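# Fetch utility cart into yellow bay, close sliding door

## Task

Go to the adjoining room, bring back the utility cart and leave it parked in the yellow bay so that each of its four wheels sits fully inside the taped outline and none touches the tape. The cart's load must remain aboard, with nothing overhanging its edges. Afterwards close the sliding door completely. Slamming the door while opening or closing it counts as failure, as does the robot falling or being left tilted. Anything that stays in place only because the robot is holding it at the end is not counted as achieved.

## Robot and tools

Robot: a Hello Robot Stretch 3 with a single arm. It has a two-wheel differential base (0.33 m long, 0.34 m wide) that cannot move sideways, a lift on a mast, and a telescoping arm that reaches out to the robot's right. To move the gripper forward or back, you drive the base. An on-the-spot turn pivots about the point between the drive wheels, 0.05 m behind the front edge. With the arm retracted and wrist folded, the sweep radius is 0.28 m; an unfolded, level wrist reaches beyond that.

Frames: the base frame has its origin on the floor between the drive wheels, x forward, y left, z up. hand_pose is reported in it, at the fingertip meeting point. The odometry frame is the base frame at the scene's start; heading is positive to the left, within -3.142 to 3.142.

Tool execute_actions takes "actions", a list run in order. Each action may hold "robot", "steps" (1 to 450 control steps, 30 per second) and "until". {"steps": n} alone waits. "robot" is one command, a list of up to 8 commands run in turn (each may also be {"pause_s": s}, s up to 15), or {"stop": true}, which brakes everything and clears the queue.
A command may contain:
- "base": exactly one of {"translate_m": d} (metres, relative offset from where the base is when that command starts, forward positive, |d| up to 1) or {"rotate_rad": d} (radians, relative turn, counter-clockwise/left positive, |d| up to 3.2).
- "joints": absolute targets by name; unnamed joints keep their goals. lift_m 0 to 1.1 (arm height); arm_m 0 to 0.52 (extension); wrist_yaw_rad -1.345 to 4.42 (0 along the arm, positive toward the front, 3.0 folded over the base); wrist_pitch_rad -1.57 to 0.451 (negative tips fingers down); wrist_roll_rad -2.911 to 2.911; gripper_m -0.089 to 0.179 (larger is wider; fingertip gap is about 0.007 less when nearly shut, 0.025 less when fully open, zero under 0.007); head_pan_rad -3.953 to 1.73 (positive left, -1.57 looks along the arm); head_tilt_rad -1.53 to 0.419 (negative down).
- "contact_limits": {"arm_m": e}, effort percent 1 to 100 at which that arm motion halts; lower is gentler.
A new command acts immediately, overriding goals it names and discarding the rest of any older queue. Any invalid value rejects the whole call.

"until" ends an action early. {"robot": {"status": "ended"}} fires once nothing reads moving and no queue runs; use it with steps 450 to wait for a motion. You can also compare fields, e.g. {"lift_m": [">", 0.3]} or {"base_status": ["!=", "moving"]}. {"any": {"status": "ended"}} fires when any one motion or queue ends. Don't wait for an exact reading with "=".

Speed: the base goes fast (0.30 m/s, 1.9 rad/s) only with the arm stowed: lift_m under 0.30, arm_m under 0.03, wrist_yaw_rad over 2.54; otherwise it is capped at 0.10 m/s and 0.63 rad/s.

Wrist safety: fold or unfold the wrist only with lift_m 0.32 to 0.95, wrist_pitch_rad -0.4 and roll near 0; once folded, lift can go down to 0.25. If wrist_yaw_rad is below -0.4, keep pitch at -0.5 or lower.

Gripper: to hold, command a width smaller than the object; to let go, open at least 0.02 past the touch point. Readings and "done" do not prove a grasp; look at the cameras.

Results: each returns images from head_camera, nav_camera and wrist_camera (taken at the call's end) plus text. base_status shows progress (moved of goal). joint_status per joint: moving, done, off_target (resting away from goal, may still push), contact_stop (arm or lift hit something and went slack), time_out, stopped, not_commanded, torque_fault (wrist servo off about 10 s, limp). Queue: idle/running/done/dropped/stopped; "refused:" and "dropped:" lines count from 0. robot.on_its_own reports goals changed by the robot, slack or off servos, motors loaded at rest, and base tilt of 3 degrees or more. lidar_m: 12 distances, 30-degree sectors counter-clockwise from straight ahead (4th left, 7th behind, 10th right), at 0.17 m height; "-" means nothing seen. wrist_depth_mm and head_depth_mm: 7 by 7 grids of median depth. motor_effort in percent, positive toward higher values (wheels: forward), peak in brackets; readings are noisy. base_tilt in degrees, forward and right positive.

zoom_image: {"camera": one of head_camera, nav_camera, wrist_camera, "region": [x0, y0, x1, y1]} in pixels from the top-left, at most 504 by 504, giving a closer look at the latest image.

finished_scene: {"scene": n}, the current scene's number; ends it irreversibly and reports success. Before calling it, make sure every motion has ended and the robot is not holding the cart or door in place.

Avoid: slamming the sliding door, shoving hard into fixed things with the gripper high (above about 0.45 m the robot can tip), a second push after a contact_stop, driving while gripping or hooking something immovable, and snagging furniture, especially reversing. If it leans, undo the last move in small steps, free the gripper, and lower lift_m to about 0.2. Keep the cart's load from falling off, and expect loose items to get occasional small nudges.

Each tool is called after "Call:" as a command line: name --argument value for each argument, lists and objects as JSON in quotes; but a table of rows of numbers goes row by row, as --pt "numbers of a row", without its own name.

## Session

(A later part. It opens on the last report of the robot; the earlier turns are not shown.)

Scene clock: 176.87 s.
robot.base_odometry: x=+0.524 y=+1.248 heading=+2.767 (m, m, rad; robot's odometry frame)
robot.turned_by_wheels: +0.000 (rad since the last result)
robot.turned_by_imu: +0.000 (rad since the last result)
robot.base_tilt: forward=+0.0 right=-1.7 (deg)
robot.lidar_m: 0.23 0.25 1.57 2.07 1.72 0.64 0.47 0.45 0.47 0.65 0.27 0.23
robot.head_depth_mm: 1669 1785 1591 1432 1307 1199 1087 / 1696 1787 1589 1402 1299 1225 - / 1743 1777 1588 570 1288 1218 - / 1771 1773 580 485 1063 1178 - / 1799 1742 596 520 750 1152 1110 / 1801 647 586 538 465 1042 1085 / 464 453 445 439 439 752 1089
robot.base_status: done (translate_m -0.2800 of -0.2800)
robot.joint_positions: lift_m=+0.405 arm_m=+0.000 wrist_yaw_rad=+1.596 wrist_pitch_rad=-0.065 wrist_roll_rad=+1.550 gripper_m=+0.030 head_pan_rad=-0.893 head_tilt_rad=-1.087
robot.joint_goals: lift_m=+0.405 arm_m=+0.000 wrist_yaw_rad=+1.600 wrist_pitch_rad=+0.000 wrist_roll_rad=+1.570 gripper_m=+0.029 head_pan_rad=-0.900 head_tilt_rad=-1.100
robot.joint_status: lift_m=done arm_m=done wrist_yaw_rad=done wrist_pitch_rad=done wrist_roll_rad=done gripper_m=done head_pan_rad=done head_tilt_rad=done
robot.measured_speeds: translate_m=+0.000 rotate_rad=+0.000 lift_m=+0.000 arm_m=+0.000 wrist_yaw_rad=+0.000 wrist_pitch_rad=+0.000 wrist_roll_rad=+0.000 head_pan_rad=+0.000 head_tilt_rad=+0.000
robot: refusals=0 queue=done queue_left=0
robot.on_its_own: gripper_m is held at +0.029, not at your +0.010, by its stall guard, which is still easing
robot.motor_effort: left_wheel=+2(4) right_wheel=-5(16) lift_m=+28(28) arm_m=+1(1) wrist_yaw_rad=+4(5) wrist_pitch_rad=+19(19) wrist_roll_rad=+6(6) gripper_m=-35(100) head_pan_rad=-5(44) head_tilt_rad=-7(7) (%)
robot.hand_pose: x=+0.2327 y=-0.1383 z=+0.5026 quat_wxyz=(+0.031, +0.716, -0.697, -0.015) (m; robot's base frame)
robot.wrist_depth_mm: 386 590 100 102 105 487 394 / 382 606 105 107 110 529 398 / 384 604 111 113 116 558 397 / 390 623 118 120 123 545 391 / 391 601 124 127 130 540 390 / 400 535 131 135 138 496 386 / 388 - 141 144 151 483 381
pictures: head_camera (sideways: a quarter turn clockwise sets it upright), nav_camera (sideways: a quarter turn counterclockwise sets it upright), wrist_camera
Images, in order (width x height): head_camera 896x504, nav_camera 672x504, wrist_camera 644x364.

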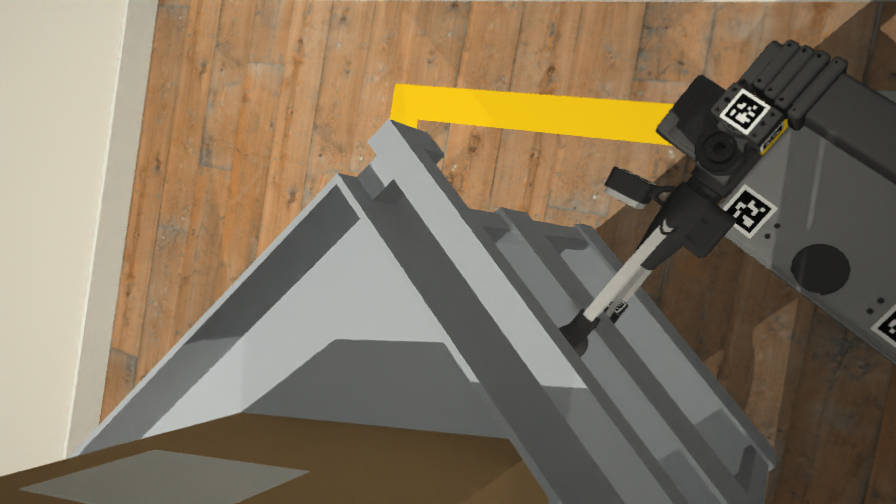

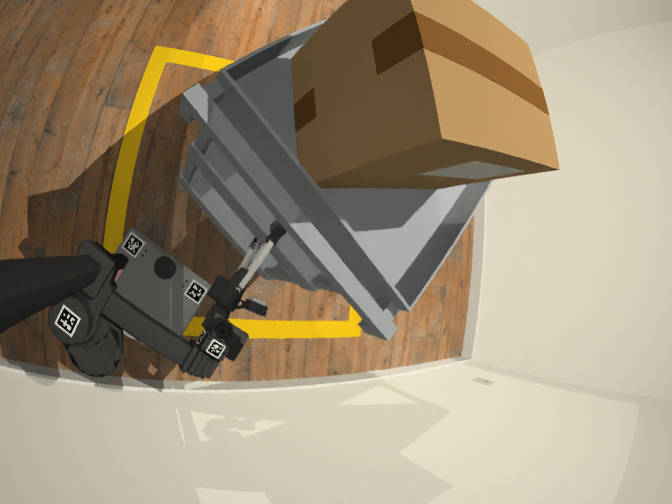

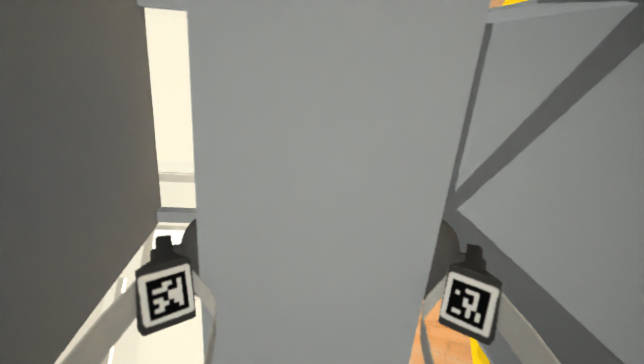

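Call:
execute_actions --actions '[]'

Scene clock: 177.40 s.
robot.base_odometry: x=+0.524 y=+1.248 heading=+2.767 (m, m, rad; robot's odometry frame)
robot.turned_by_wheels: +0.000 (rad since the last result)
robot.turned_by_imu: +0.000 (rad since the last result)
robot.base_tilt: forward=-0.1 right=-1.6 (deg)
robot.lidar_m: 0.23 0.25 1.57 2.08 1.72 0.64 0.47 0.45 0.47 0.65 0.27 0.23
robot.head_depth_mm: 1654 1787 1586 1432 1292 1188 1085 / 1698 1788 1603 1397 1293 1224 - / 1718 1762 1592 569 1302 1213 - / 1755 1773 580 483 1070 1181 - / 1816 1741 598 520 756 1157 1110 / 1818 648 587 537 465 1045 1081 / 463 453 445 439 439 754 1091
robot.base_status: done (translate_m -0.2800 of -0.2800)
robot.joint_positions: lift_m=+0.405 arm_m=+0.000 wrist_yaw_rad=+1.596 wrist_pitch_rad=-0.065 wrist_roll_rad=+1.550 gripper_m=+0.033 head_pan_rad=-0.893 head_tilt_rad=-1.087
robot.joint_goals: lift_m=+0.405 arm_m=+0.000 wrist_yaw_rad=+1.600 wrist_pitch_rad=+0.000 wrist_roll_rad=+1.570 gripper_m=+0.032 head_pan_rad=-0.900 head_tilt_rad=-1.100
robot.joint_status: lift_m=done arm_m=done wrist_yaw_rad=done wrist_pitch_rad=done wrist_roll_rad=done gripper_m=done head_pan_rad=done head_tilt_rad=done
robot.measured_speeds: translate_m=+0.000 rotate_rad=+0.000 lift_m=+0.000 arm_m=+0.000 wrist_yaw_rad=+0.000 wrist_pitch_rad=+0.000 wrist_roll_rad=+0.000 head_pan_rad=+0.000 head_tilt_rad=+0.000
robot: refusals=0 queue=done queue_left=0
robot.on_its_own: gripper_m is held at +0.032, not at your +0.010, by its stall guard, which is still easing
robot.motor_effort: left_wheel=+3(2) right_wheel=-5(5) lift_m=+28(27) arm_m=+1(2) wrist_yaw_rad=+4(4) wrist_pitch_rad=+19(19) wrist_roll_rad=+6(6) gripper_m=-34(35) head_pan_rad=-4(4) head_tilt_rad=-7(7) (%)
robot.hand_pose: x=+0.2327 y=-0.1383 z=+0.5026 quat_wxyz=(+0.031, +0.716, -0.697, -0.015) (m; robot's base frame)
robot.wrist_depth_mm: 386 592 100 102 104 483 394 / 382 601 105 107 110 528 400 / 387 602 111 113 116 554 395 / 388 615 117 119 123 558 393 / 397 618 123 127 130 542 386 / 398 545 132 135 138 503 384 / 395 - 140 144 151 477 384
pictures: head_camera (sideways: a quarter turn clockwise sets it upright), nav_camera (sideways: a quarter turn counterclockwise sets it upright), wrist_camera
Images, in order (width x height): head_camera 896x504, nav_camera 672x504, wrist_camera 644x364.

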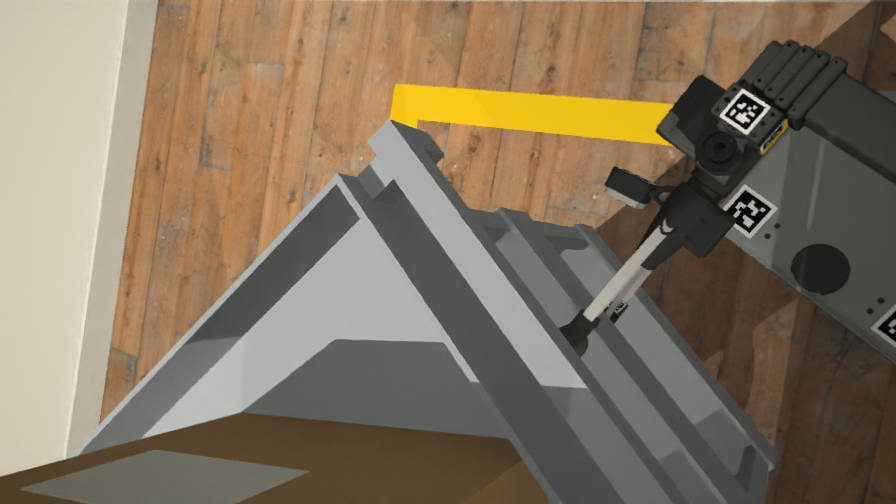

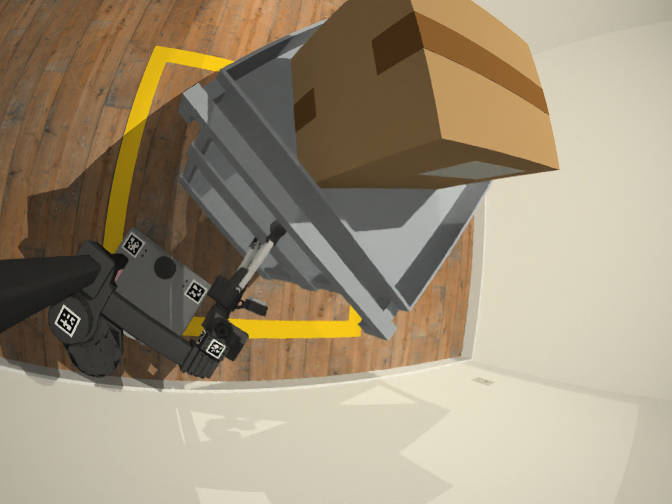

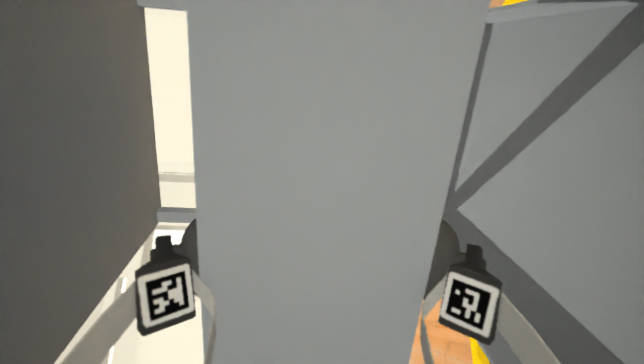

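Call:
execute_actions --actions '[{"robot":[{"joints":{"gripper_m":0.15}},{"base":{"translate_m":-0.1},"joints":{"head_pan_rad":-0.2,"head_tilt_rad":-1.0}}],"steps":200,"until":{"robot":{"status":"ended"}}}]'

Scene clock: 181.57 s.
robot.base_odometry: x=+0.617 y=+1.211 heading=+2.767 (m, m, rad; robot's odometry frame)
robot.turned_by_wheels: +0.000 (rad since the last result)
robot.turned_by_imu: +0.000 (rad since the last result)
robot.base_tilt: forward=+0.0 right=-1.6 (deg)
robot.lidar_m: 0.32 0.36 1.66 2.02 1.39 0.52 0.38 0.37 0.38 0.52 0.39 0.33
robot.head_depth_mm: 517 713 646 524 1307 1206 1106 / 423 531 641 524 871 1193 1102 / 387 422 554 525 873 1166 1114 / 384 357 444 502 872 1161 1110 / 383 376 473 503 870 1166 1106 / 381 418 544 502 866 1187 1093 / 400 476 596 503 1305 1194 1092
robot.base_status: done (translate_m -0.1000 of -0.1000)
robot.joint_positions: lift_m=+0.405 arm_m=+0.000 wrist_yaw_rad=+1.597 wrist_pitch_rad=-0.021 wrist_roll_rad=+1.566 gripper_m=+0.150 head_pan_rad=-0.207 head_tilt_rad=-1.001
robot.joint_goals: lift_m=+0.405 arm_m=+0.000 wrist_yaw_rad=+1.600 wrist_pitch_rad=+0.000 wrist_roll_rad=+1.570 gripper_m=+0.150 head_pan_rad=-0.200 head_tilt_rad=-1.000
robot.joint_status: lift_m=done arm_m=done wrist_yaw_rad=done wrist_pitch_rad=done wrist_roll_rad=done gripper_m=done head_pan_rad=done head_tilt_rad=done
robot.measured_speeds: translate_m=+0.000 rotate_rad=+0.000 lift_m=+0.000 arm_m=+0.000 wrist_yaw_rad=+0.000 wrist_pitch_rad=+0.000 wrist_roll_rad=+0.000 head_pan_rad=+0.000 head_tilt_rad=+0.000
robot: refusals=0 queue=done queue_left=0
robot.motor_effort: left_wheel=+3(3) right_wheel=-3(7) lift_m=+28(28) arm_m=+1(1) wrist_yaw_rad=+3(9) wrist_pitch_rad=+6(20) wrist_roll_rad=+1(6) gripper_m=+0(84) head_pan_rad=+3(46) head_tilt_rad=+1(14) (%)
robot.hand_pose: x=+0.2342 y=-0.1381 z=+0.5137 quat_wxyz=(+0.010, +0.716, -0.698, -0.006) (m; robot's base frame)
robot.wrist_depth_mm: 356 529 - 189 195 574 400 / 361 533 - 200 771 603 418 / 363 535 - 210 820 600 420 / 364 534 - 221 851 598 416 / 367 600 - 236 812 577 410 / - - - 249 - - 407 / 375 - - 267 - 516 388
pictures: head_camera (sideways: a quarter turn clockwise sets it upright), nav_camera (sideways: a quarter turn counterclockwise sets it upright), wrist_camera
Images, in order (width x height): head_camera 896x504, nav_camera 672x504, wrist_camera 644x364.

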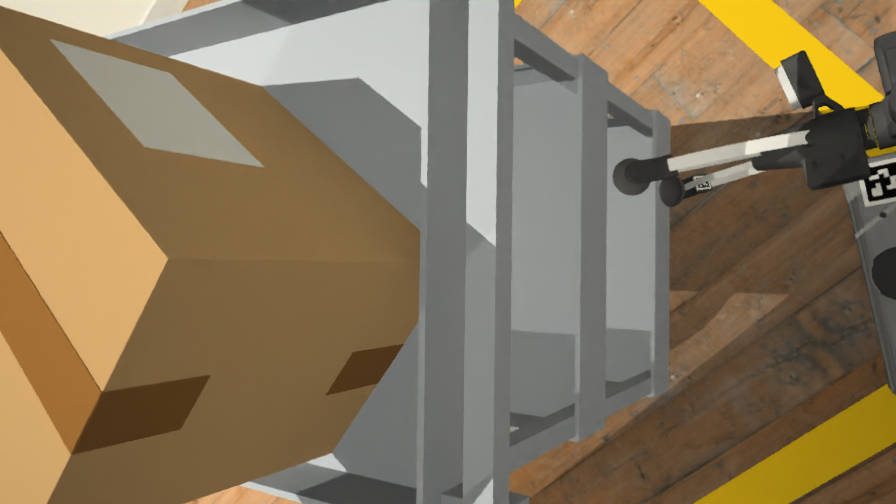

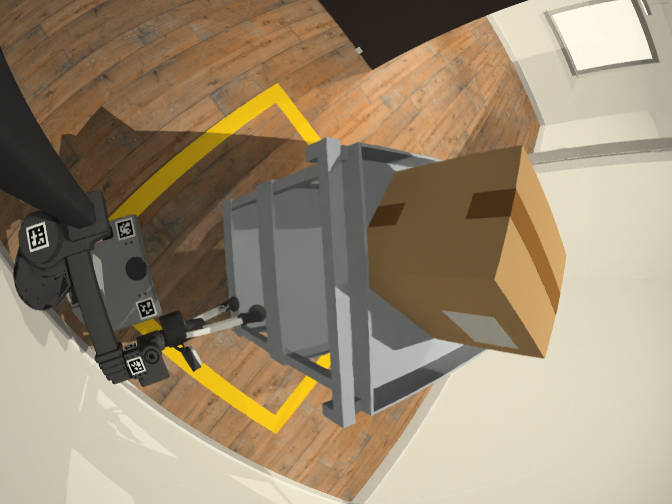

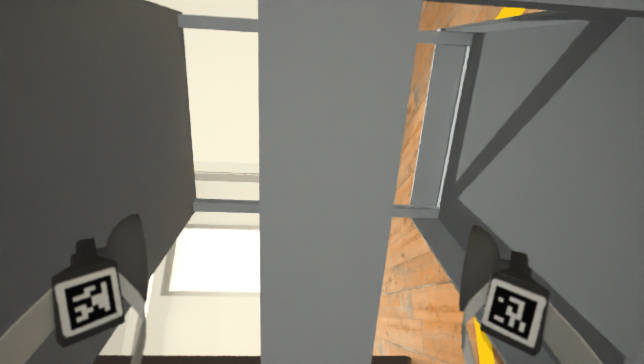

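Call:
execute_actions --actions '[{"robot":[{"base":{"translate_m":-0.04}},{"joints":{"wrist_yaw_rad":1.0}},{"joints":{"wrist_roll_rad":0,"wrist_pitch_rad":-0.4,"gripper_m":0.0}},{"base":{"rotate_rad":-1.07},"joints":{"head_pan_rad":0.6,"head_tilt_rad":-1.1}}],"steps":400,"until":{"robot":{"status":"ended"}}}]'

Scene clock: 189.37 s.
robot.base_odometry: x=+0.655 y=+1.196 heading=+1.697 (m, m, rad; robot's odometry frame)
robot.turned_by_wheels: -1.070 (rad since the last result)
robot.turned_by_imu: -1.069 (rad since the last result)
robot.base_tilt: forward=-0.1 right=-1.7 (deg)
robot.lidar_m: 1.21 0.36 0.36 0.40 1.68 2.02 1.39 0.48 0.35 0.33 0.34 0.46
robot.head_depth_mm: 1747 1783 1585 1432 1302 1194 1073 / 1894 1787 547 1435 1295 1186 1098 / 1906 651 544 908 1283 1188 1106 / 713 671 532 897 1236 1184 - / 496 580 545 886 1169 1190 - / 406 460 518 869 1137 1181 - / 350 411 516 857 1052 1174 -
robot.base_status: done (rotate_rad -1.0698 of -1.0700)
robot.joint_positions: lift_m=+0.405 arm_m=+0.000 wrist_yaw_rad=+1.002 wrist_pitch_rad=-0.413 wrist_roll_rad=+0.007 gripper_m=+0.000 head_pan_rad=+0.593 head_tilt_rad=-1.087
robot.joint_goals: lift_m=+0.405 arm_m=+0.000 wrist_yaw_rad=+1.000 wrist_pitch_rad=-0.400 wrist_roll_rad=+0.000 gripper_m=+0.000 head_pan_rad=+0.600 head_tilt_rad=-1.100
robot.joint_status: lift_m=done arm_m=done wrist_yaw_rad=done wrist_pitch_rad=done wrist_roll_rad=done gripper_m=done head_pan_rad=done head_tilt_rad=done
robot.measured_speeds: translate_m=+0.000 rotate_rad=+0.000 lift_m=+0.000 arm_m=+0.000 wrist_yaw_rad=+0.000 wrist_pitch_rad=+0.000 wrist_roll_rad=+0.000 head_pan_rad=+0.000 head_tilt_rad=+0.000
robot: refusals=0 queue=done queue_left=0
robot.motor_effort: left_wheel=+3(8) right_wheel=-3(6) lift_m=+27(27) arm_m=+1(1) wrist_yaw_rad=-3(3) wrist_pitch_rad=+4(7) wrist_roll_rad=-2(4) gripper_m=-2(85) head_pan_rad=+4(47) head_tilt_rad=-7(17) (%)
robot.hand_pose: x=+0.1682 y=-0.2660 z=+0.4186 quat_wxyz=(+0.675, +0.460, -0.539, +0.204) (m; robot's base frame)
robot.wrist_depth_mm: - 603 298 196 147 117 97 / - 746 327 209 155 122 101 / - 969 369 228 163 127 105 / 907 889 424 245 173 133 109 / 747 771 527 253 184 140 113 / 638 636 625 - 191 146 117 / 551 557 539 325 196 154 122
pictures: head_camera (sideways: a quarter turn clockwise sets it upright), nav_camera (sideways: a quarter turn counterclockwise sets it upright), wrist_camera
Images, in order (width x height): head_camera 896x504, nav_camera 672x504, wrist_camera 644x364.

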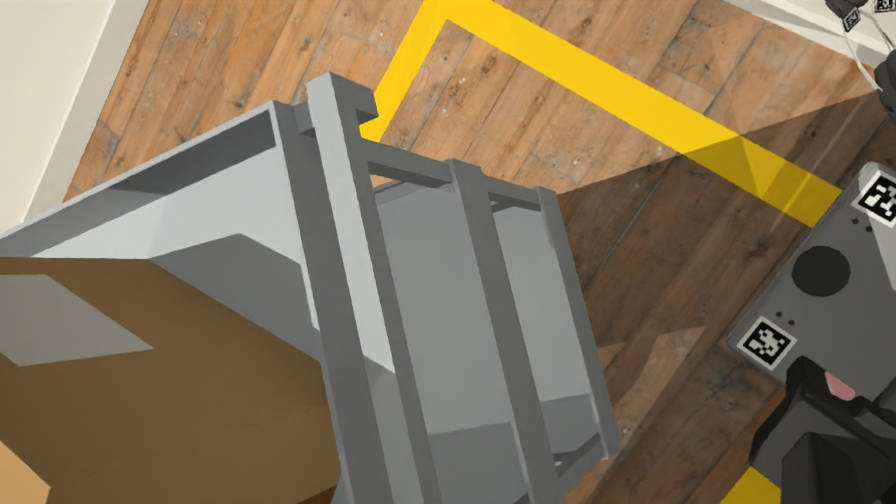

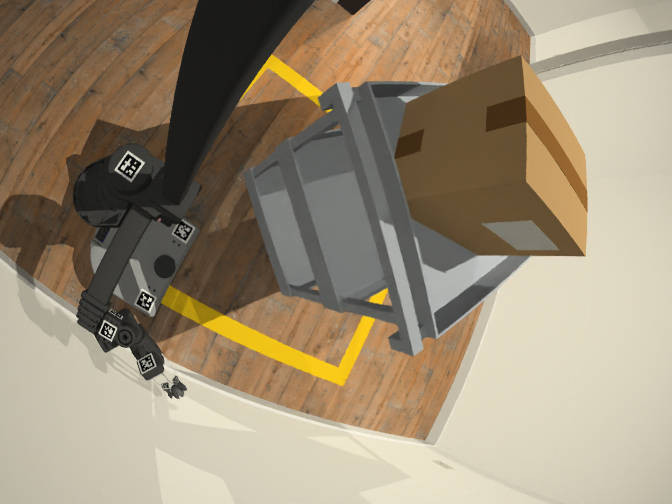

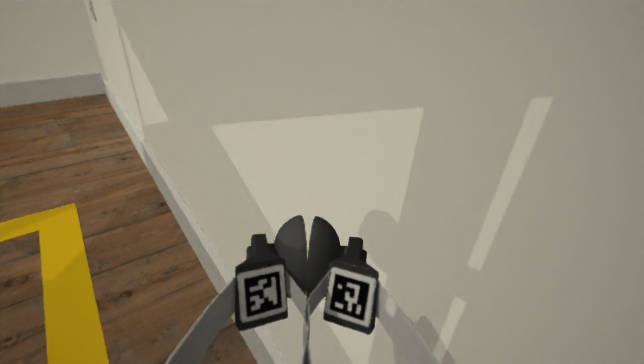

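Call:
execute_actions --actions '[{"robot":[{"joints":{"wrist_yaw_rad":3.0}},{"base":{"rotate_rad":3.14}},{"joints":{"head_pan_rad":-2.0,"head_tilt_rad":-1.1}}],"steps":450,"until":{"robot":{"status":"ended"}}}]'

Scene clock: 199.67 s.
robot.base_odometry: x=+0.655 y=+1.196 heading=-1.446 (m, m, rad; robot's odometry frame)
robot.turned_by_wheels: +3.140 (rad since the last result)
robot.turned_by_imu: +3.141 (rad since the last result)
robot.base_tilt: forward=+0.0 right=-1.7 (deg)
robot.lidar_m: 1.36 0.48 0.34 0.33 0.34 0.46 1.23 0.37 0.36 0.40 1.68 2.02
robot.head_depth_mm: 353 460 592 866 970 1199 - / 371 430 520 875 1137 1201 - / 418 489 531 887 1175 - - / 479 577 533 899 1188 - - / 1979 640 540 910 1274 1153 1084 / 2005 1764 1495 1421 1283 1185 1091 / 1985 1740 1565 1409 1282 1167 1093
robot.base_status: done (rotate_rad +3.1398 of +3.1400)
robot.joint_positions: lift_m=+0.405 arm_m=+0.000 wrist_yaw_rad=+2.997 wrist_pitch_rad=-0.413 wrist_roll_rad=+0.006 gripper_m=+0.000 head_pan_rad=-1.993 head_tilt_rad=-1.087
robot.joint_goals: lift_m=+0.405 arm_m=+0.000 wrist_yaw_rad=+3.000 wrist_pitch_rad=-0.400 wrist_roll_rad=+0.000 gripper_m=+0.000 head_pan_rad=-2.000 head_tilt_rad=-1.100
robot.joint_status: lift_m=done arm_m=done wrist_yaw_rad=done wrist_pitch_rad=done wrist_roll_rad=done gripper_m=done head_pan_rad=done head_tilt_rad=done
robot.measured_speeds: translate_m=+0.000 rotate_rad=+0.000 lift_m=+0.000 arm_m=+0.000 wrist_yaw_rad=+0.000 wrist_pitch_rad=+0.000 wrist_roll_rad=+0.000 head_pan_rad=+0.000 head_tilt_rad=+0.000
robot: refusals=0 queue=done queue_left=0
robot.motor_effort: left_wheel=-4(9) right_wheel=+3(6) lift_m=+27(27) arm_m=+1(1) wrist_yaw_rad=+2(3) wrist_pitch_rad=+4(4) wrist_roll_rad=-2(3) gripper_m=-3(3) head_pan_rad=-4(48) head_tilt_rad=-7(7) (%)
robot.hand_pose: x=+0.0111 y=+0.0778 z=+0.4186 quat_wxyz=(+0.195, +0.703, +0.094, +0.678) (m; robot's base frame)
robot.wrist_depth_mm: - 322 331 347 365 388 409 / 327 - 360 376 398 423 453 / 349 - 389 411 438 466 497 / 378 - 424 455 486 521 553 / 416 - 468 493 535 593 634 / 459 476 - - 594 646 687 / 489 519 553 566 579 591 588
pictures: head_camera (sideways: a quarter turn clockwise sets it upright), nav_camera (sideways: a quarter turn counterclockwise sets it upright), wrist_camera
Images, in order (width x height): head_camera 896x504, nav_camera 672x504, wrist_camera 644x364.

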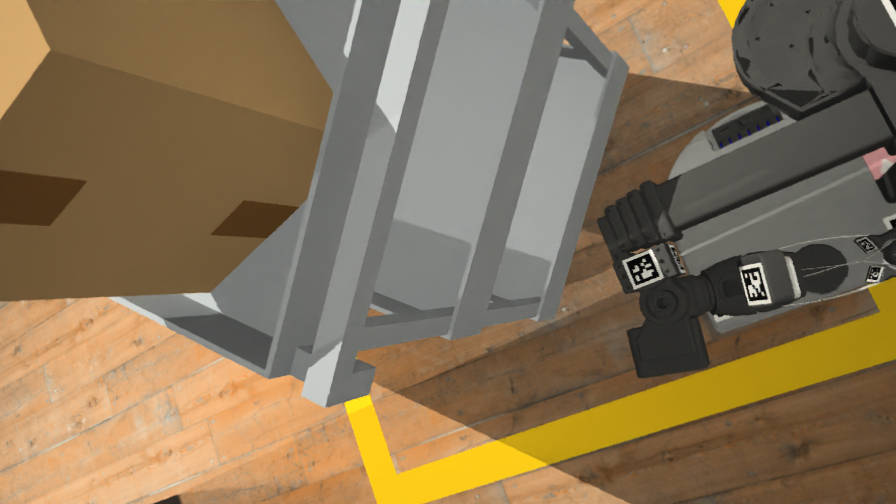

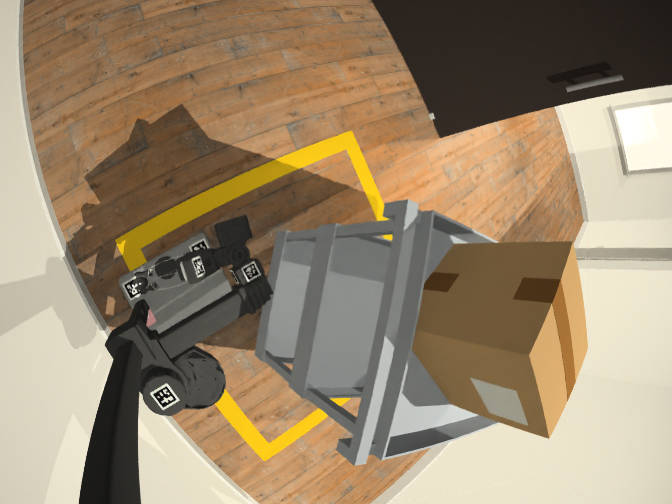

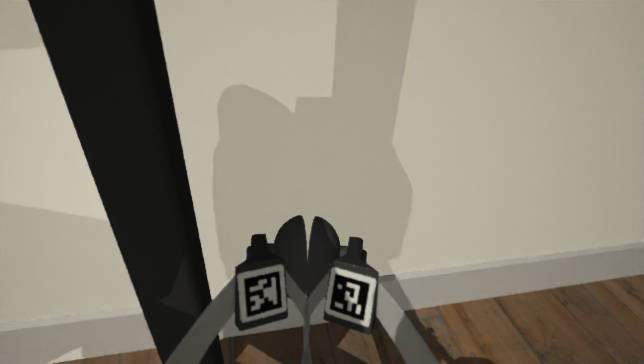

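Call:
execute_actions --actions '[{"robot":[{"base":{"translate_m":0.4}},{"joints":{"wrist_yaw_rad":-0.4}},{"joints":{"wrist_roll_rad":1.57,"wrist_pitch_rad":0,"gripper_m":0.15,"head_pan_rad":-2.2,"head_tilt_rad":-1.0}}],"steps":450,"until":{"robot":{"status":"ended"}}}]'

Scene clock: 209.90 s.
robot.base_odometry: x=+0.704 y=+0.800 heading=-1.446 (m, m, rad; robot's odometry frame)
robot.turned_by_wheels: +0.000 (rad since the last result)
robot.turned_by_imu: +0.003 (rad since the last result)
robot.base_tilt: forward=-0.1 right=-1.7 (deg)
robot.lidar_m: 1.37 0.48 0.35 0.34 0.35 0.47 0.76 0.63 1.10 1.63 1.68 1.59
robot.head_depth_mm: 670 673 1090 1261 1324 1206 - / 909 742 1044 1287 1314 1210 - / 2122 1941 1616 1331 1349 1219 - / 2136 1963 1713 1492 1330 - - / 2328 1973 1698 1496 1333 - 1070 / 2323 1972 1684 1487 1317 1182 1093 / 2318 1916 1665 1477 1327 1196 1085
robot.base_status: done (translate_m +0.4000 of +0.4000)
robot.joint_positions: lift_m=+0.405 arm_m=+0.000 wrist_yaw_rad=-0.397 wrist_pitch_rad=-0.022 wrist_roll_rad=+1.566 gripper_m=+0.150 head_pan_rad=-2.193 head_tilt_rad=-1.002
robot.joint_goals: lift_m=+0.405 arm_m=+0.000 wrist_yaw_rad=-0.400 wrist_pitch_rad=+0.000 wrist_roll_rad=+1.570 gripper_m=+0.150 head_pan_rad=-2.200 head_tilt_rad=-1.000
robot.joint_status: lift_m=done arm_m=done wrist_yaw_rad=done wrist_pitch_rad=done wrist_roll_rad=done gripper_m=done head_pan_rad=done head_tilt_rad=done
robot.measured_speeds: translate_m=+0.000 rotate_rad=+0.000 lift_m=+0.000 arm_m=+0.000 wrist_yaw_rad=+0.000 wrist_pitch_rad=+0.000 wrist_roll_rad=+0.000 head_pan_rad=+0.000 head_tilt_rad=+0.000
robot: refusals=0 queue=done queue_left=0
robot.motor_effort: left_wheel=-4(6) right_wheel=+2(6) lift_m=+27(27) arm_m=+1(1) wrist_yaw_rad=-3(7) wrist_pitch_rad=+7(7) wrist_roll_rad=+1(1) gripper_m=+1(85) head_pan_rad=-4(25) head_tilt_rad=+1(13) (%)
robot.hand_pose: x=-0.1202 y=-0.3806 z=+0.5136 quat_wxyz=(+0.000, -0.197, -0.980, -0.012) (m; robot's base frame)
robot.wrist_depth_mm: - - - - - 858 588 / - - - - - 855 592 / - - - - - 845 584 / - - - - - 815 588 / - - - - - 794 579 / - - - - - - 582 / - - - - - 867 552
pictures: head_camera (sideways: a quarter turn clockwise sets it upright), nav_camera (sideways: a quarter turn counterclockwise sets it upright), wrist_camera
Images, in order (width x height): head_camera 896x504, nav_camera 672x504, wrist_camera 644x364.

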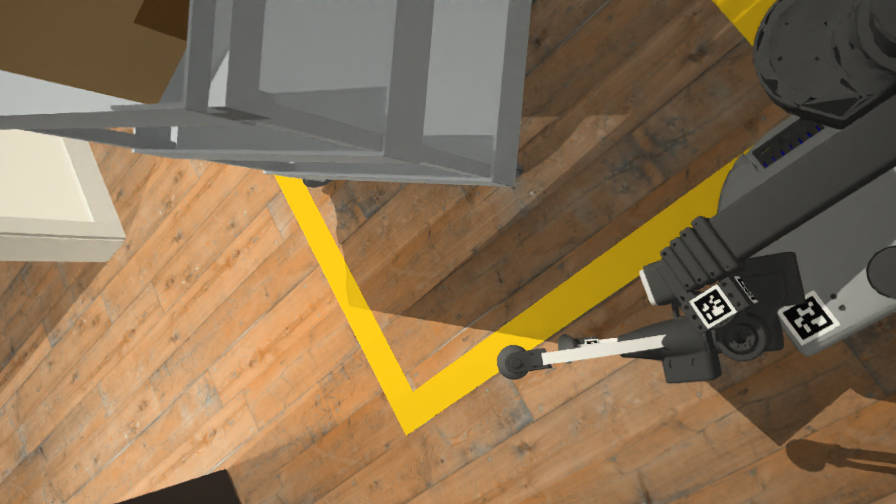

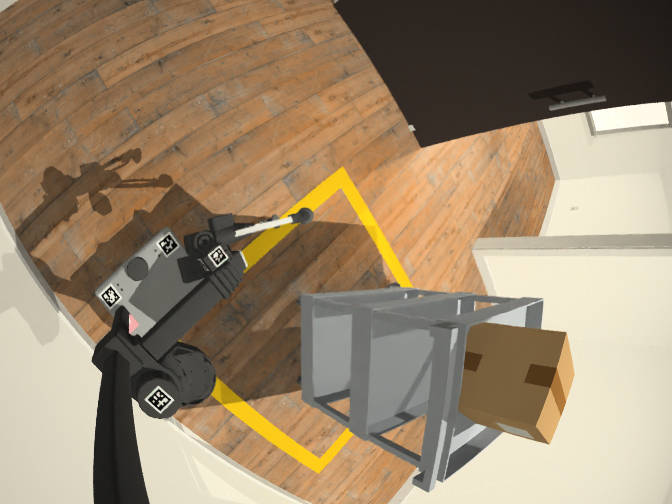

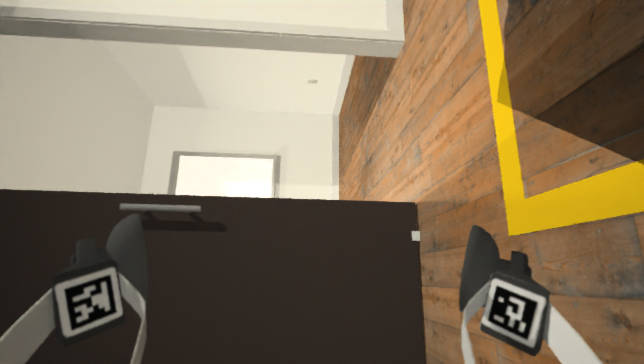

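Call:
execute_actions --actions '[{"robot":[{"joints":{"wrist_roll_rad":0,"lift_m":0.33,"wrist_yaw_rad":-0.35}},{"base":{"translate_m":-0.12}}],"steps":300,"until":{"robot":{"status":"ended"}}}]'

Scene clock: 214.03 s.
robot.base_odometry: x=+0.689 y=+0.919 heading=-1.446 (m, m, rad; robot's odometry frame)
robot.turned_by_wheels: +0.000 (rad since the last result)
robot.turned_by_imu: +0.000 (rad since the last result)
robot.base_tilt: forward=-0.1 right=-1.7 (deg)
robot.lidar_m: 1.37 0.48 0.35 0.34 0.35 0.47 0.66 0.54 0.54 1.62 1.68 1.72
robot.head_depth_mm: 555 620 1024 989 1294 1210 - / 598 671 1024 988 1280 1209 - / 880 722 755 1003 1301 1225 - / 1967 1960 1687 1461 1332 1229 - / 2317 1973 1688 1494 1319 - 1073 / 2320 1953 1674 1480 1322 1194 1090 / 2317 1937 1678 1480 1321 1197 1091
robot.base_status: done (translate_m -0.1200 of -0.1200)
robot.joint_positions: lift_m=+0.330 arm_m=+0.000 wrist_yaw_rad=-0.353 wrist_pitch_rad=-0.021 wrist_roll_rad=+0.007 gripper_m=+0.150 head_pan_rad=-2.193 head_tilt_rad=-1.001
robot.joint_goals: lift_m=+0.330 arm_m=+0.000 wrist_yaw_rad=-0.350 wrist_pitch_rad=+0.000 wrist_roll_rad=+0.000 gripper_m=+0.150 head_pan_rad=-2.200 head_tilt_rad=-1.000
robot.joint_status: lift_m=done arm_m=done wrist_yaw_rad=done wrist_pitch_rad=done wrist_roll_rad=done gripper_m=done head_pan_rad=done head_tilt_rad=done
robot.measured_speeds: translate_m=+0.000 rotate_rad=+0.000 lift_m=+0.000 arm_m=+0.000 wrist_yaw_rad=+0.000 wrist_pitch_rad=+0.000 wrist_roll_rad=+0.000 head_pan_rad=+0.000 head_tilt_rad=+0.000
robot: refusals=0 queue=done queue_left=0
robot.motor_effort: left_wheel=-4(9) right_wheel=+2(3) lift_m=+21(27) arm_m=+1(1) wrist_yaw_rad=+3(2) wrist_pitch_rad=+6(6) wrist_roll_rad=-3(5) gripper_m=+0(0) head_pan_rad=-4(5) head_tilt_rad=+1(1) (%)
robot.hand_pose: x=-0.1098 y=-0.3848 z=+0.4395 quat_wxyz=(+0.693, -0.117, -0.700, -0.131) (m; robot's base frame)
robot.wrist_depth_mm: - - - - - - 280 / - - - - - - 263 / - - - - - 492 267 / - - - - - - 277 / - - - - - - 767 / - - - - - - 681 / 712 757 769 800 799 522 586
pictures: head_camera (sideways: a quarter turn clockwise sets it upright), nav_camera (sideways: a quarter turn counterclockwise sets it upright), wrist_camera
Images, in order (width x height): head_camera 896x504, nav_camera 672x504, wrist_camera 644x364.

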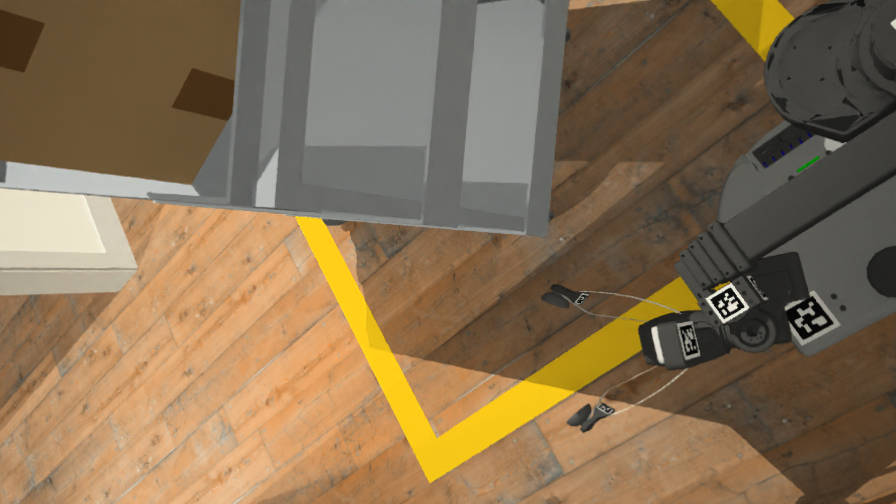

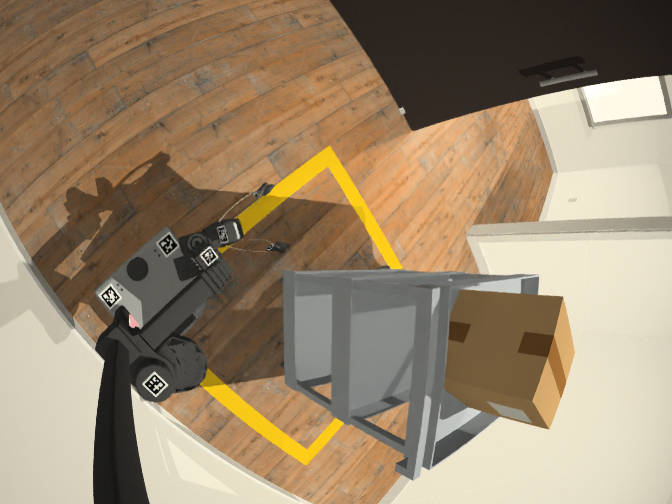

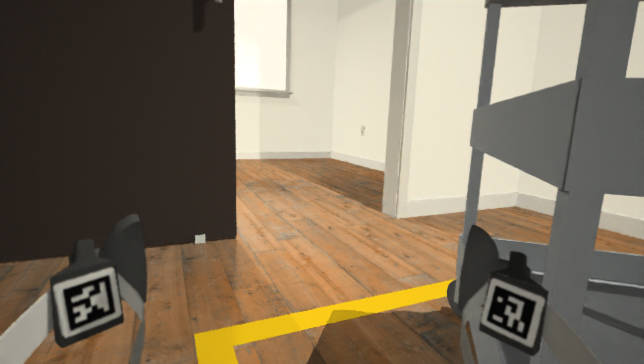

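Call:
execute_actions --actions '[{"robot":[{"joints":{"wrist_pitch_rad":-1.0,"lift_m":0.4,"wrist_yaw_rad":-0.1,"gripper_m":0.17}},{"base":{"translate_m":-0.22},"joints":{"head_pan_rad":-1.8,"head_tilt_rad":-1.15}}],"steps":300,"until":{"robot":{"status":"ended"}}}]'

Scene clock: 219.23 s.
robot.base_odometry: x=+0.662 y=+1.137 heading=-1.446 (m, m, rad; robot's odometry frame)
robot.turned_by_wheels: +0.000 (rad since the last result)
robot.turned_by_imu: +0.000 (rad since the last result)
robot.base_tilt: forward=+0.0 right=-1.7 (deg)
robot.lidar_m: 1.36 0.48 0.35 0.33 0.34 0.47 0.49 0.40 0.40 1.63 1.68 1.95
robot.head_depth_mm: 487 540 518 883 1143 1191 - / 604 621 540 890 1228 1197 - / 1884 606 670 914 1266 - - / 1876 1675 1487 1366 1299 - - / 1861 1665 1518 1378 1277 1177 1094 / 1660 1685 1503 1379 1272 1173 1088 / 1608 1668 1512 1375 1264 1173 1087
robot.base_status: done (translate_m -0.2200 of -0.2200)
robot.joint_positions: lift_m=+0.400 arm_m=+0.000 wrist_yaw_rad=-0.103 wrist_pitch_rad=-1.004 wrist_roll_rad=+0.007 gripper_m=+0.170 head_pan_rad=-1.807 head_tilt_rad=-1.136
robot.joint_goals: lift_m=+0.400 arm_m=+0.000 wrist_yaw_rad=-0.100 wrist_pitch_rad=-1.000 wrist_roll_rad=+0.000 gripper_m=+0.170 head_pan_rad=-1.800 head_tilt_rad=-1.150
robot.joint_status: lift_m=done arm_m=done wrist_yaw_rad=done wrist_pitch_rad=done wrist_roll_rad=done gripper_m=done head_pan_rad=done head_tilt_rad=done
robot.measured_speeds: translate_m=+0.000 rotate_rad=+0.000 lift_m=+0.000 arm_m=+0.000 wrist_yaw_rad=+0.000 wrist_pitch_rad=+0.000 wrist_roll_rad=+0.000 head_pan_rad=+0.000 head_tilt_rad=+0.000
robot: refusals=0 queue=done queue_left=0
robot.motor_effort: left_wheel=-3(10) right_wheel=+2(3) lift_m=+29(30) arm_m=+1(1) wrist_yaw_rad=+3(3) wrist_pitch_rad=+1(6) wrist_roll_rad=-3(2) gripper_m=+0(75) head_pan_rad=+4(34) head_tilt_rad=-7(22) (%)
robot.hand_pose: x=-0.0337 y=-0.2614 z=+0.3094 quat_wxyz=(+0.599, +0.307, -0.638, -0.373) (m; robot's base frame)
robot.wrist_depth_mm: 604 612 616 638 645 449 465 / 560 562 572 586 402 416 421 / 520 527 537 545 340 384 394 / 485 495 501 507 503 318 369 / 461 466 474 481 488 478 307 / - 437 441 453 458 461 463 / 406 414 421 426 434 436 448
pictures: head_camera (sideways: a quarter turn clockwise sets it upright), nav_camera (sideways: a quarter turn counterclockwise sets it upright), wrist_camera
Images, in order (width x height): head_camera 896x504, nav_camera 672x504, wrist_camera 644x364.

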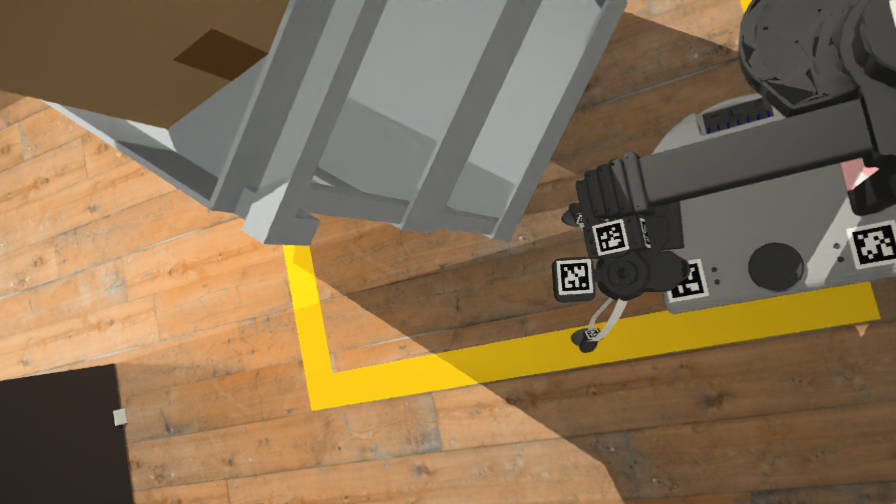

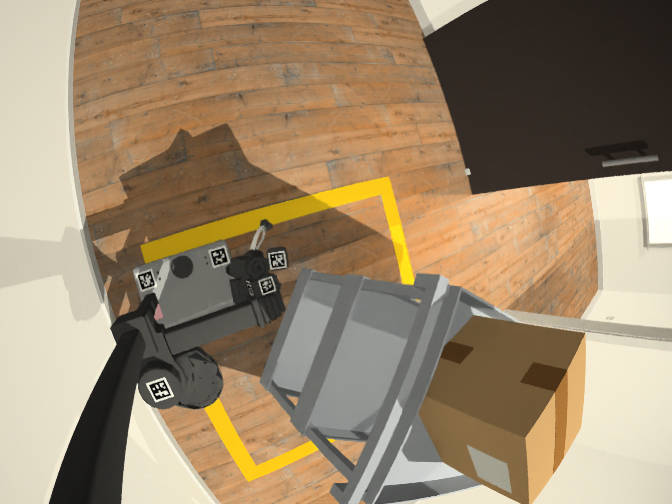

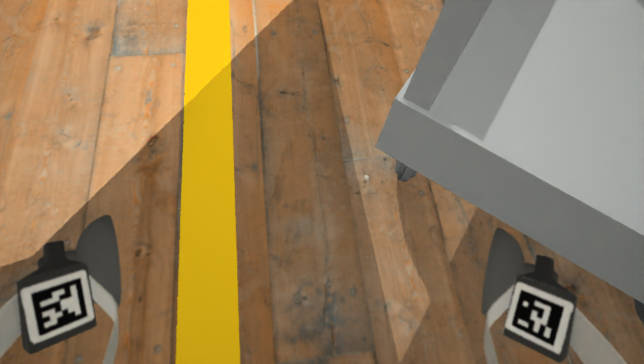

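Call:
execute_actions --actions '[{"robot":[{"joints":{"wrist_yaw_rad":-0.33}},{"joints":{"wrist_pitch_rad":0,"lift_m":0.31}},{"joints":{"head_pan_rad":-1.9,"head_tilt_rad":-1.2}}],"steps":300,"until":{"robot":{"status":"ended"}}}]'

Scene clock: 222.53 s.
robot.base_odometry: x=+0.662 y=+1.137 heading=-1.446 (m, m, rad; robot's odometry frame)
robot.turned_by_wheels: +0.000 (rad since the last result)
robot.turned_by_imu: +0.000 (rad since the last result)
robot.base_tilt: forward=-0.1 right=-1.7 (deg)
robot.lidar_m: 1.36 0.48 0.35 0.33 0.34 0.46 0.50 0.40 0.40 1.63 1.68 1.95
robot.head_depth_mm: 459 509 531 884 1226 1204 - / 523 565 900 885 1250 - - / 610 545 920 1159 1275 - - / 1752 538 907 1309 - - 1083 / 1738 1589 1465 1346 1258 1169 1096 / 1742 1593 1461 1343 1247 1168 1100 / 1651 1595 1451 1351 1251 1167 1092
robot.base_status: done (translate_m -0.2200 of -0.2200)
robot.joint_positions: lift_m=+0.310 arm_m=+0.000 wrist_yaw_rad=-0.327 wrist_pitch_rad=-0.022 wrist_roll_rad=+0.006 gripper_m=+0.170 head_pan_rad=-1.893 head_tilt_rad=-1.185
robot.joint_goals: lift_m=+0.310 arm_m=+0.000 wrist_yaw_rad=-0.330 wrist_pitch_rad=+0.000 wrist_roll_rad=+0.000 gripper_m=+0.170 head_pan_rad=-1.900 head_tilt_rad=-1.200
robot.joint_status: lift_m=done arm_m=done wrist_yaw_rad=done wrist_pitch_rad=done wrist_roll_rad=done gripper_m=done head_pan_rad=done head_tilt_rad=done
robot.measured_speeds: translate_m=+0.000 rotate_rad=+0.000 lift_m=+0.000 arm_m=+0.000 wrist_yaw_rad=+0.000 wrist_pitch_rad=+0.000 wrist_roll_rad=+0.000 head_pan_rad=+0.000 head_tilt_rad=+0.000
robot: refusals=0 queue=done queue_left=0
robot.motor_effort: left_wheel=-3(3) right_wheel=+2(2) lift_m=+21(28) arm_m=+1(1) wrist_yaw_rad=-3(4) wrist_pitch_rad=+6(7) wrist_roll_rad=-2(2) gripper_m=+0(0) head_pan_rad=-4(17) head_tilt_rad=-7(15) (%)
robot.hand_pose: x=-0.1036 y=-0.3870 z=+0.4193 quat_wxyz=(+0.694, -0.108, -0.701, -0.123) (m; robot's base frame)
robot.wrist_depth_mm: - - - - 166 154 144 / - - - - 170 158 147 / - - - - 173 160 150 / - - - - 183 167 154 / - - - - 769 - - / - 943 984 941 653 704 670 / 685 742 757 724 533 528 555
pictures: head_camera (sideways: a quarter turn clockwise sets it upright), nav_camera (sideways: a quarter turn counterclockwise sets it upright), wrist_camera
Images, in order (width x height): head_camera 896x504, nav_camera 672x504, wrist_camera 644x364.

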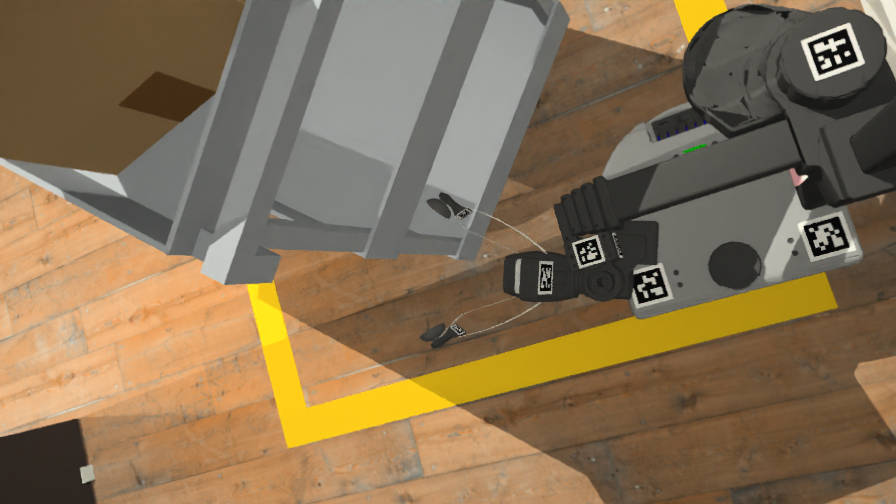

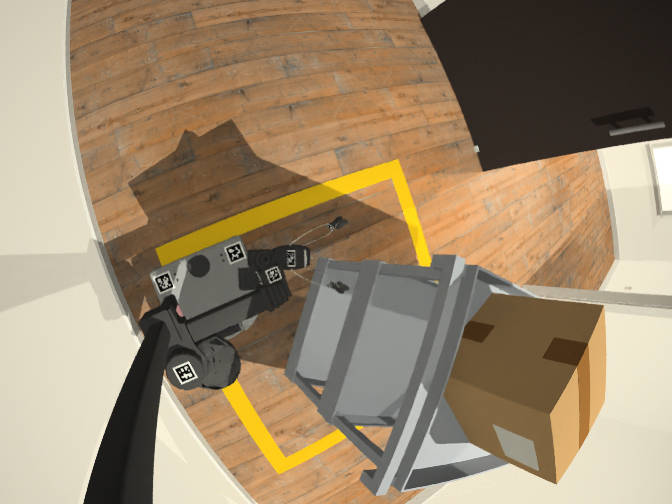

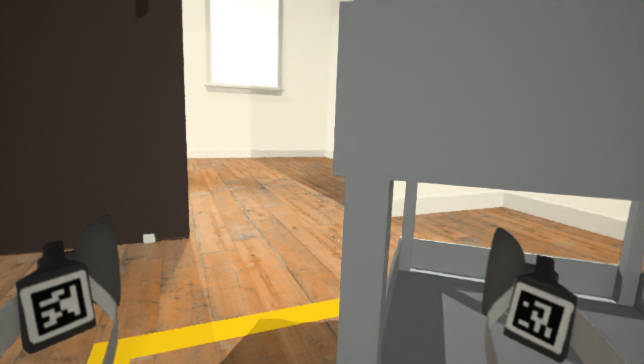

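Call:
execute_actions --actions '[{"robot":[{"joints":{"gripper_m":0.0}},{"pause_s":0.5},{"base":{"translate_m":0.15}},{"joints":{"head_pan_rad":-2.1,"head_tilt_rad":-1.1}}],"steps":300,"until":{"robot":{"status":"ended"}}}]'

Scene clock: 228.77 s.
robot.base_odometry: x=+0.681 y=+0.988 heading=-1.446 (m, m, rad; robot's odometry frame)
robot.turned_by_wheels: +0.000 (rad since the last result)
robot.turned_by_imu: +0.001 (rad since the last result)
robot.base_tilt: forward=-0.1 right=-1.7 (deg)
robot.lidar_m: 1.36 0.48 0.35 0.33 0.34 0.47 0.61 0.50 0.50 1.62 1.69 1.79
robot.head_depth_mm: 539 580 964 937 1271 1199 - / 591 597 980 1143 1278 1212 - / 1881 593 965 1213 1294 - - / 1933 1764 1578 1382 1303 - - / 1972 1734 1562 1405 1302 1174 1092 / 1967 1725 1559 1392 1275 1175 1085 / 1971 1722 1545 1405 1281 1167 1087
robot.base_status: done (translate_m +0.1500 of +0.1500)
robot.joint_positions: lift_m=+0.310 arm_m=+0.000 wrist_yaw_rad=-0.328 wrist_pitch_rad=-0.022 wrist_roll_rad=+0.006 gripper_m=+0.000 head_pan_rad=-2.093 head_tilt_rad=-1.100
robot.joint_goals: lift_m=+0.310 arm_m=+0.000 wrist_yaw_rad=-0.330 wrist_pitch_rad=+0.000 wrist_roll_rad=+0.000 gripper_m=+0.000 head_pan_rad=-2.100 head_tilt_rad=-1.100
robot.joint_status: lift_m=done arm_m=done wrist_yaw_rad=done wrist_pitch_rad=done wrist_roll_rad=done gripper_m=done head_pan_rad=done head_tilt_rad=done
robot.measured_speeds: translate_m=+0.000 rotate_rad=+0.000 lift_m=+0.000 arm_m=+0.000 wrist_yaw_rad=+0.000 wrist_pitch_rad=+0.000 wrist_roll_rad=+0.000 head_pan_rad=+0.000 head_tilt_rad=+0.000
robot: refusals=0 queue=done queue_left=0
robot.motor_effort: left_wheel=-3(6) right_wheel=+2(5) lift_m=+21(21) arm_m=+1(1) wrist_yaw_rad=-3(2) wrist_pitch_rad=+6(6) wrist_roll_rad=-2(2) gripper_m=-3(81) head_pan_rad=-4(25) head_tilt_rad=+0(14) (%)
robot.hand_pose: x=-0.1037 y=-0.3869 z=+0.4193 quat_wxyz=(+0.694, -0.108, -0.701, -0.123) (m; robot's base frame)
robot.wrist_depth_mm: - - - - - - 228 / - - - - - 334 223 / - - - - - 313 229 / - - - - - 793 - / - - - - - 804 - / 952 956 - - - 287 735 / 722 751 714 739 751 425 547
pictures: head_camera (sideways: a quarter turn clockwise sets it upright), nav_camera (sideways: a quarter turn counterclockwise sets it upright), wrist_camera
Images, in order (width x height): head_camera 896x504, nav_camera 672x504, wrist_camera 644x364.

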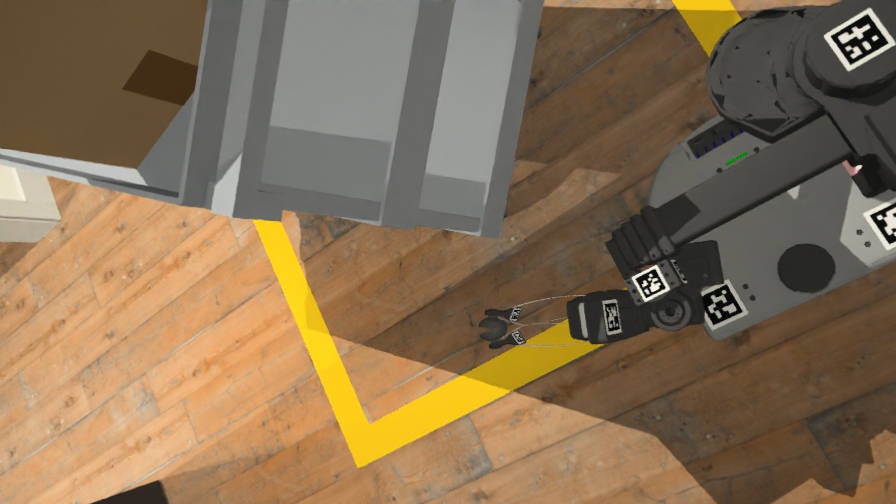

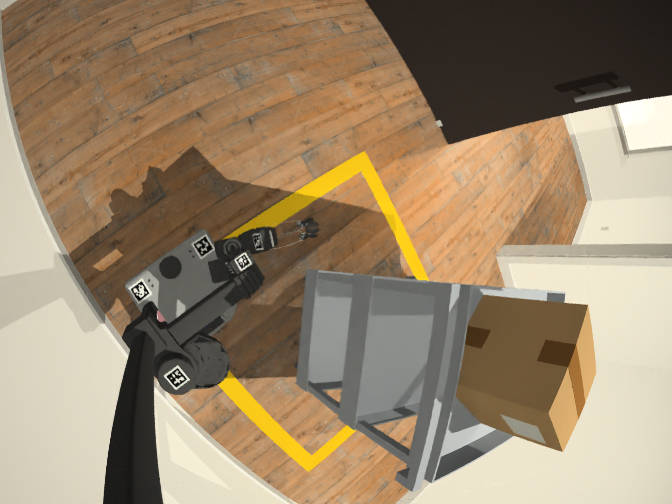

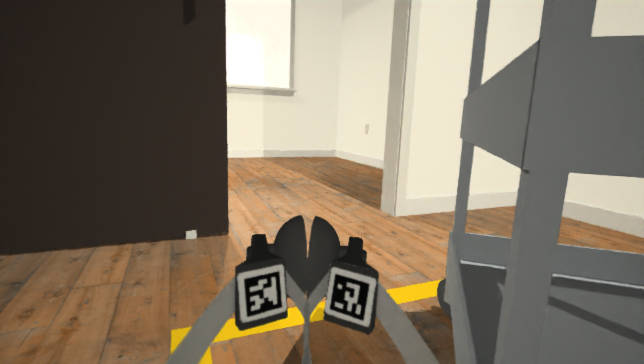

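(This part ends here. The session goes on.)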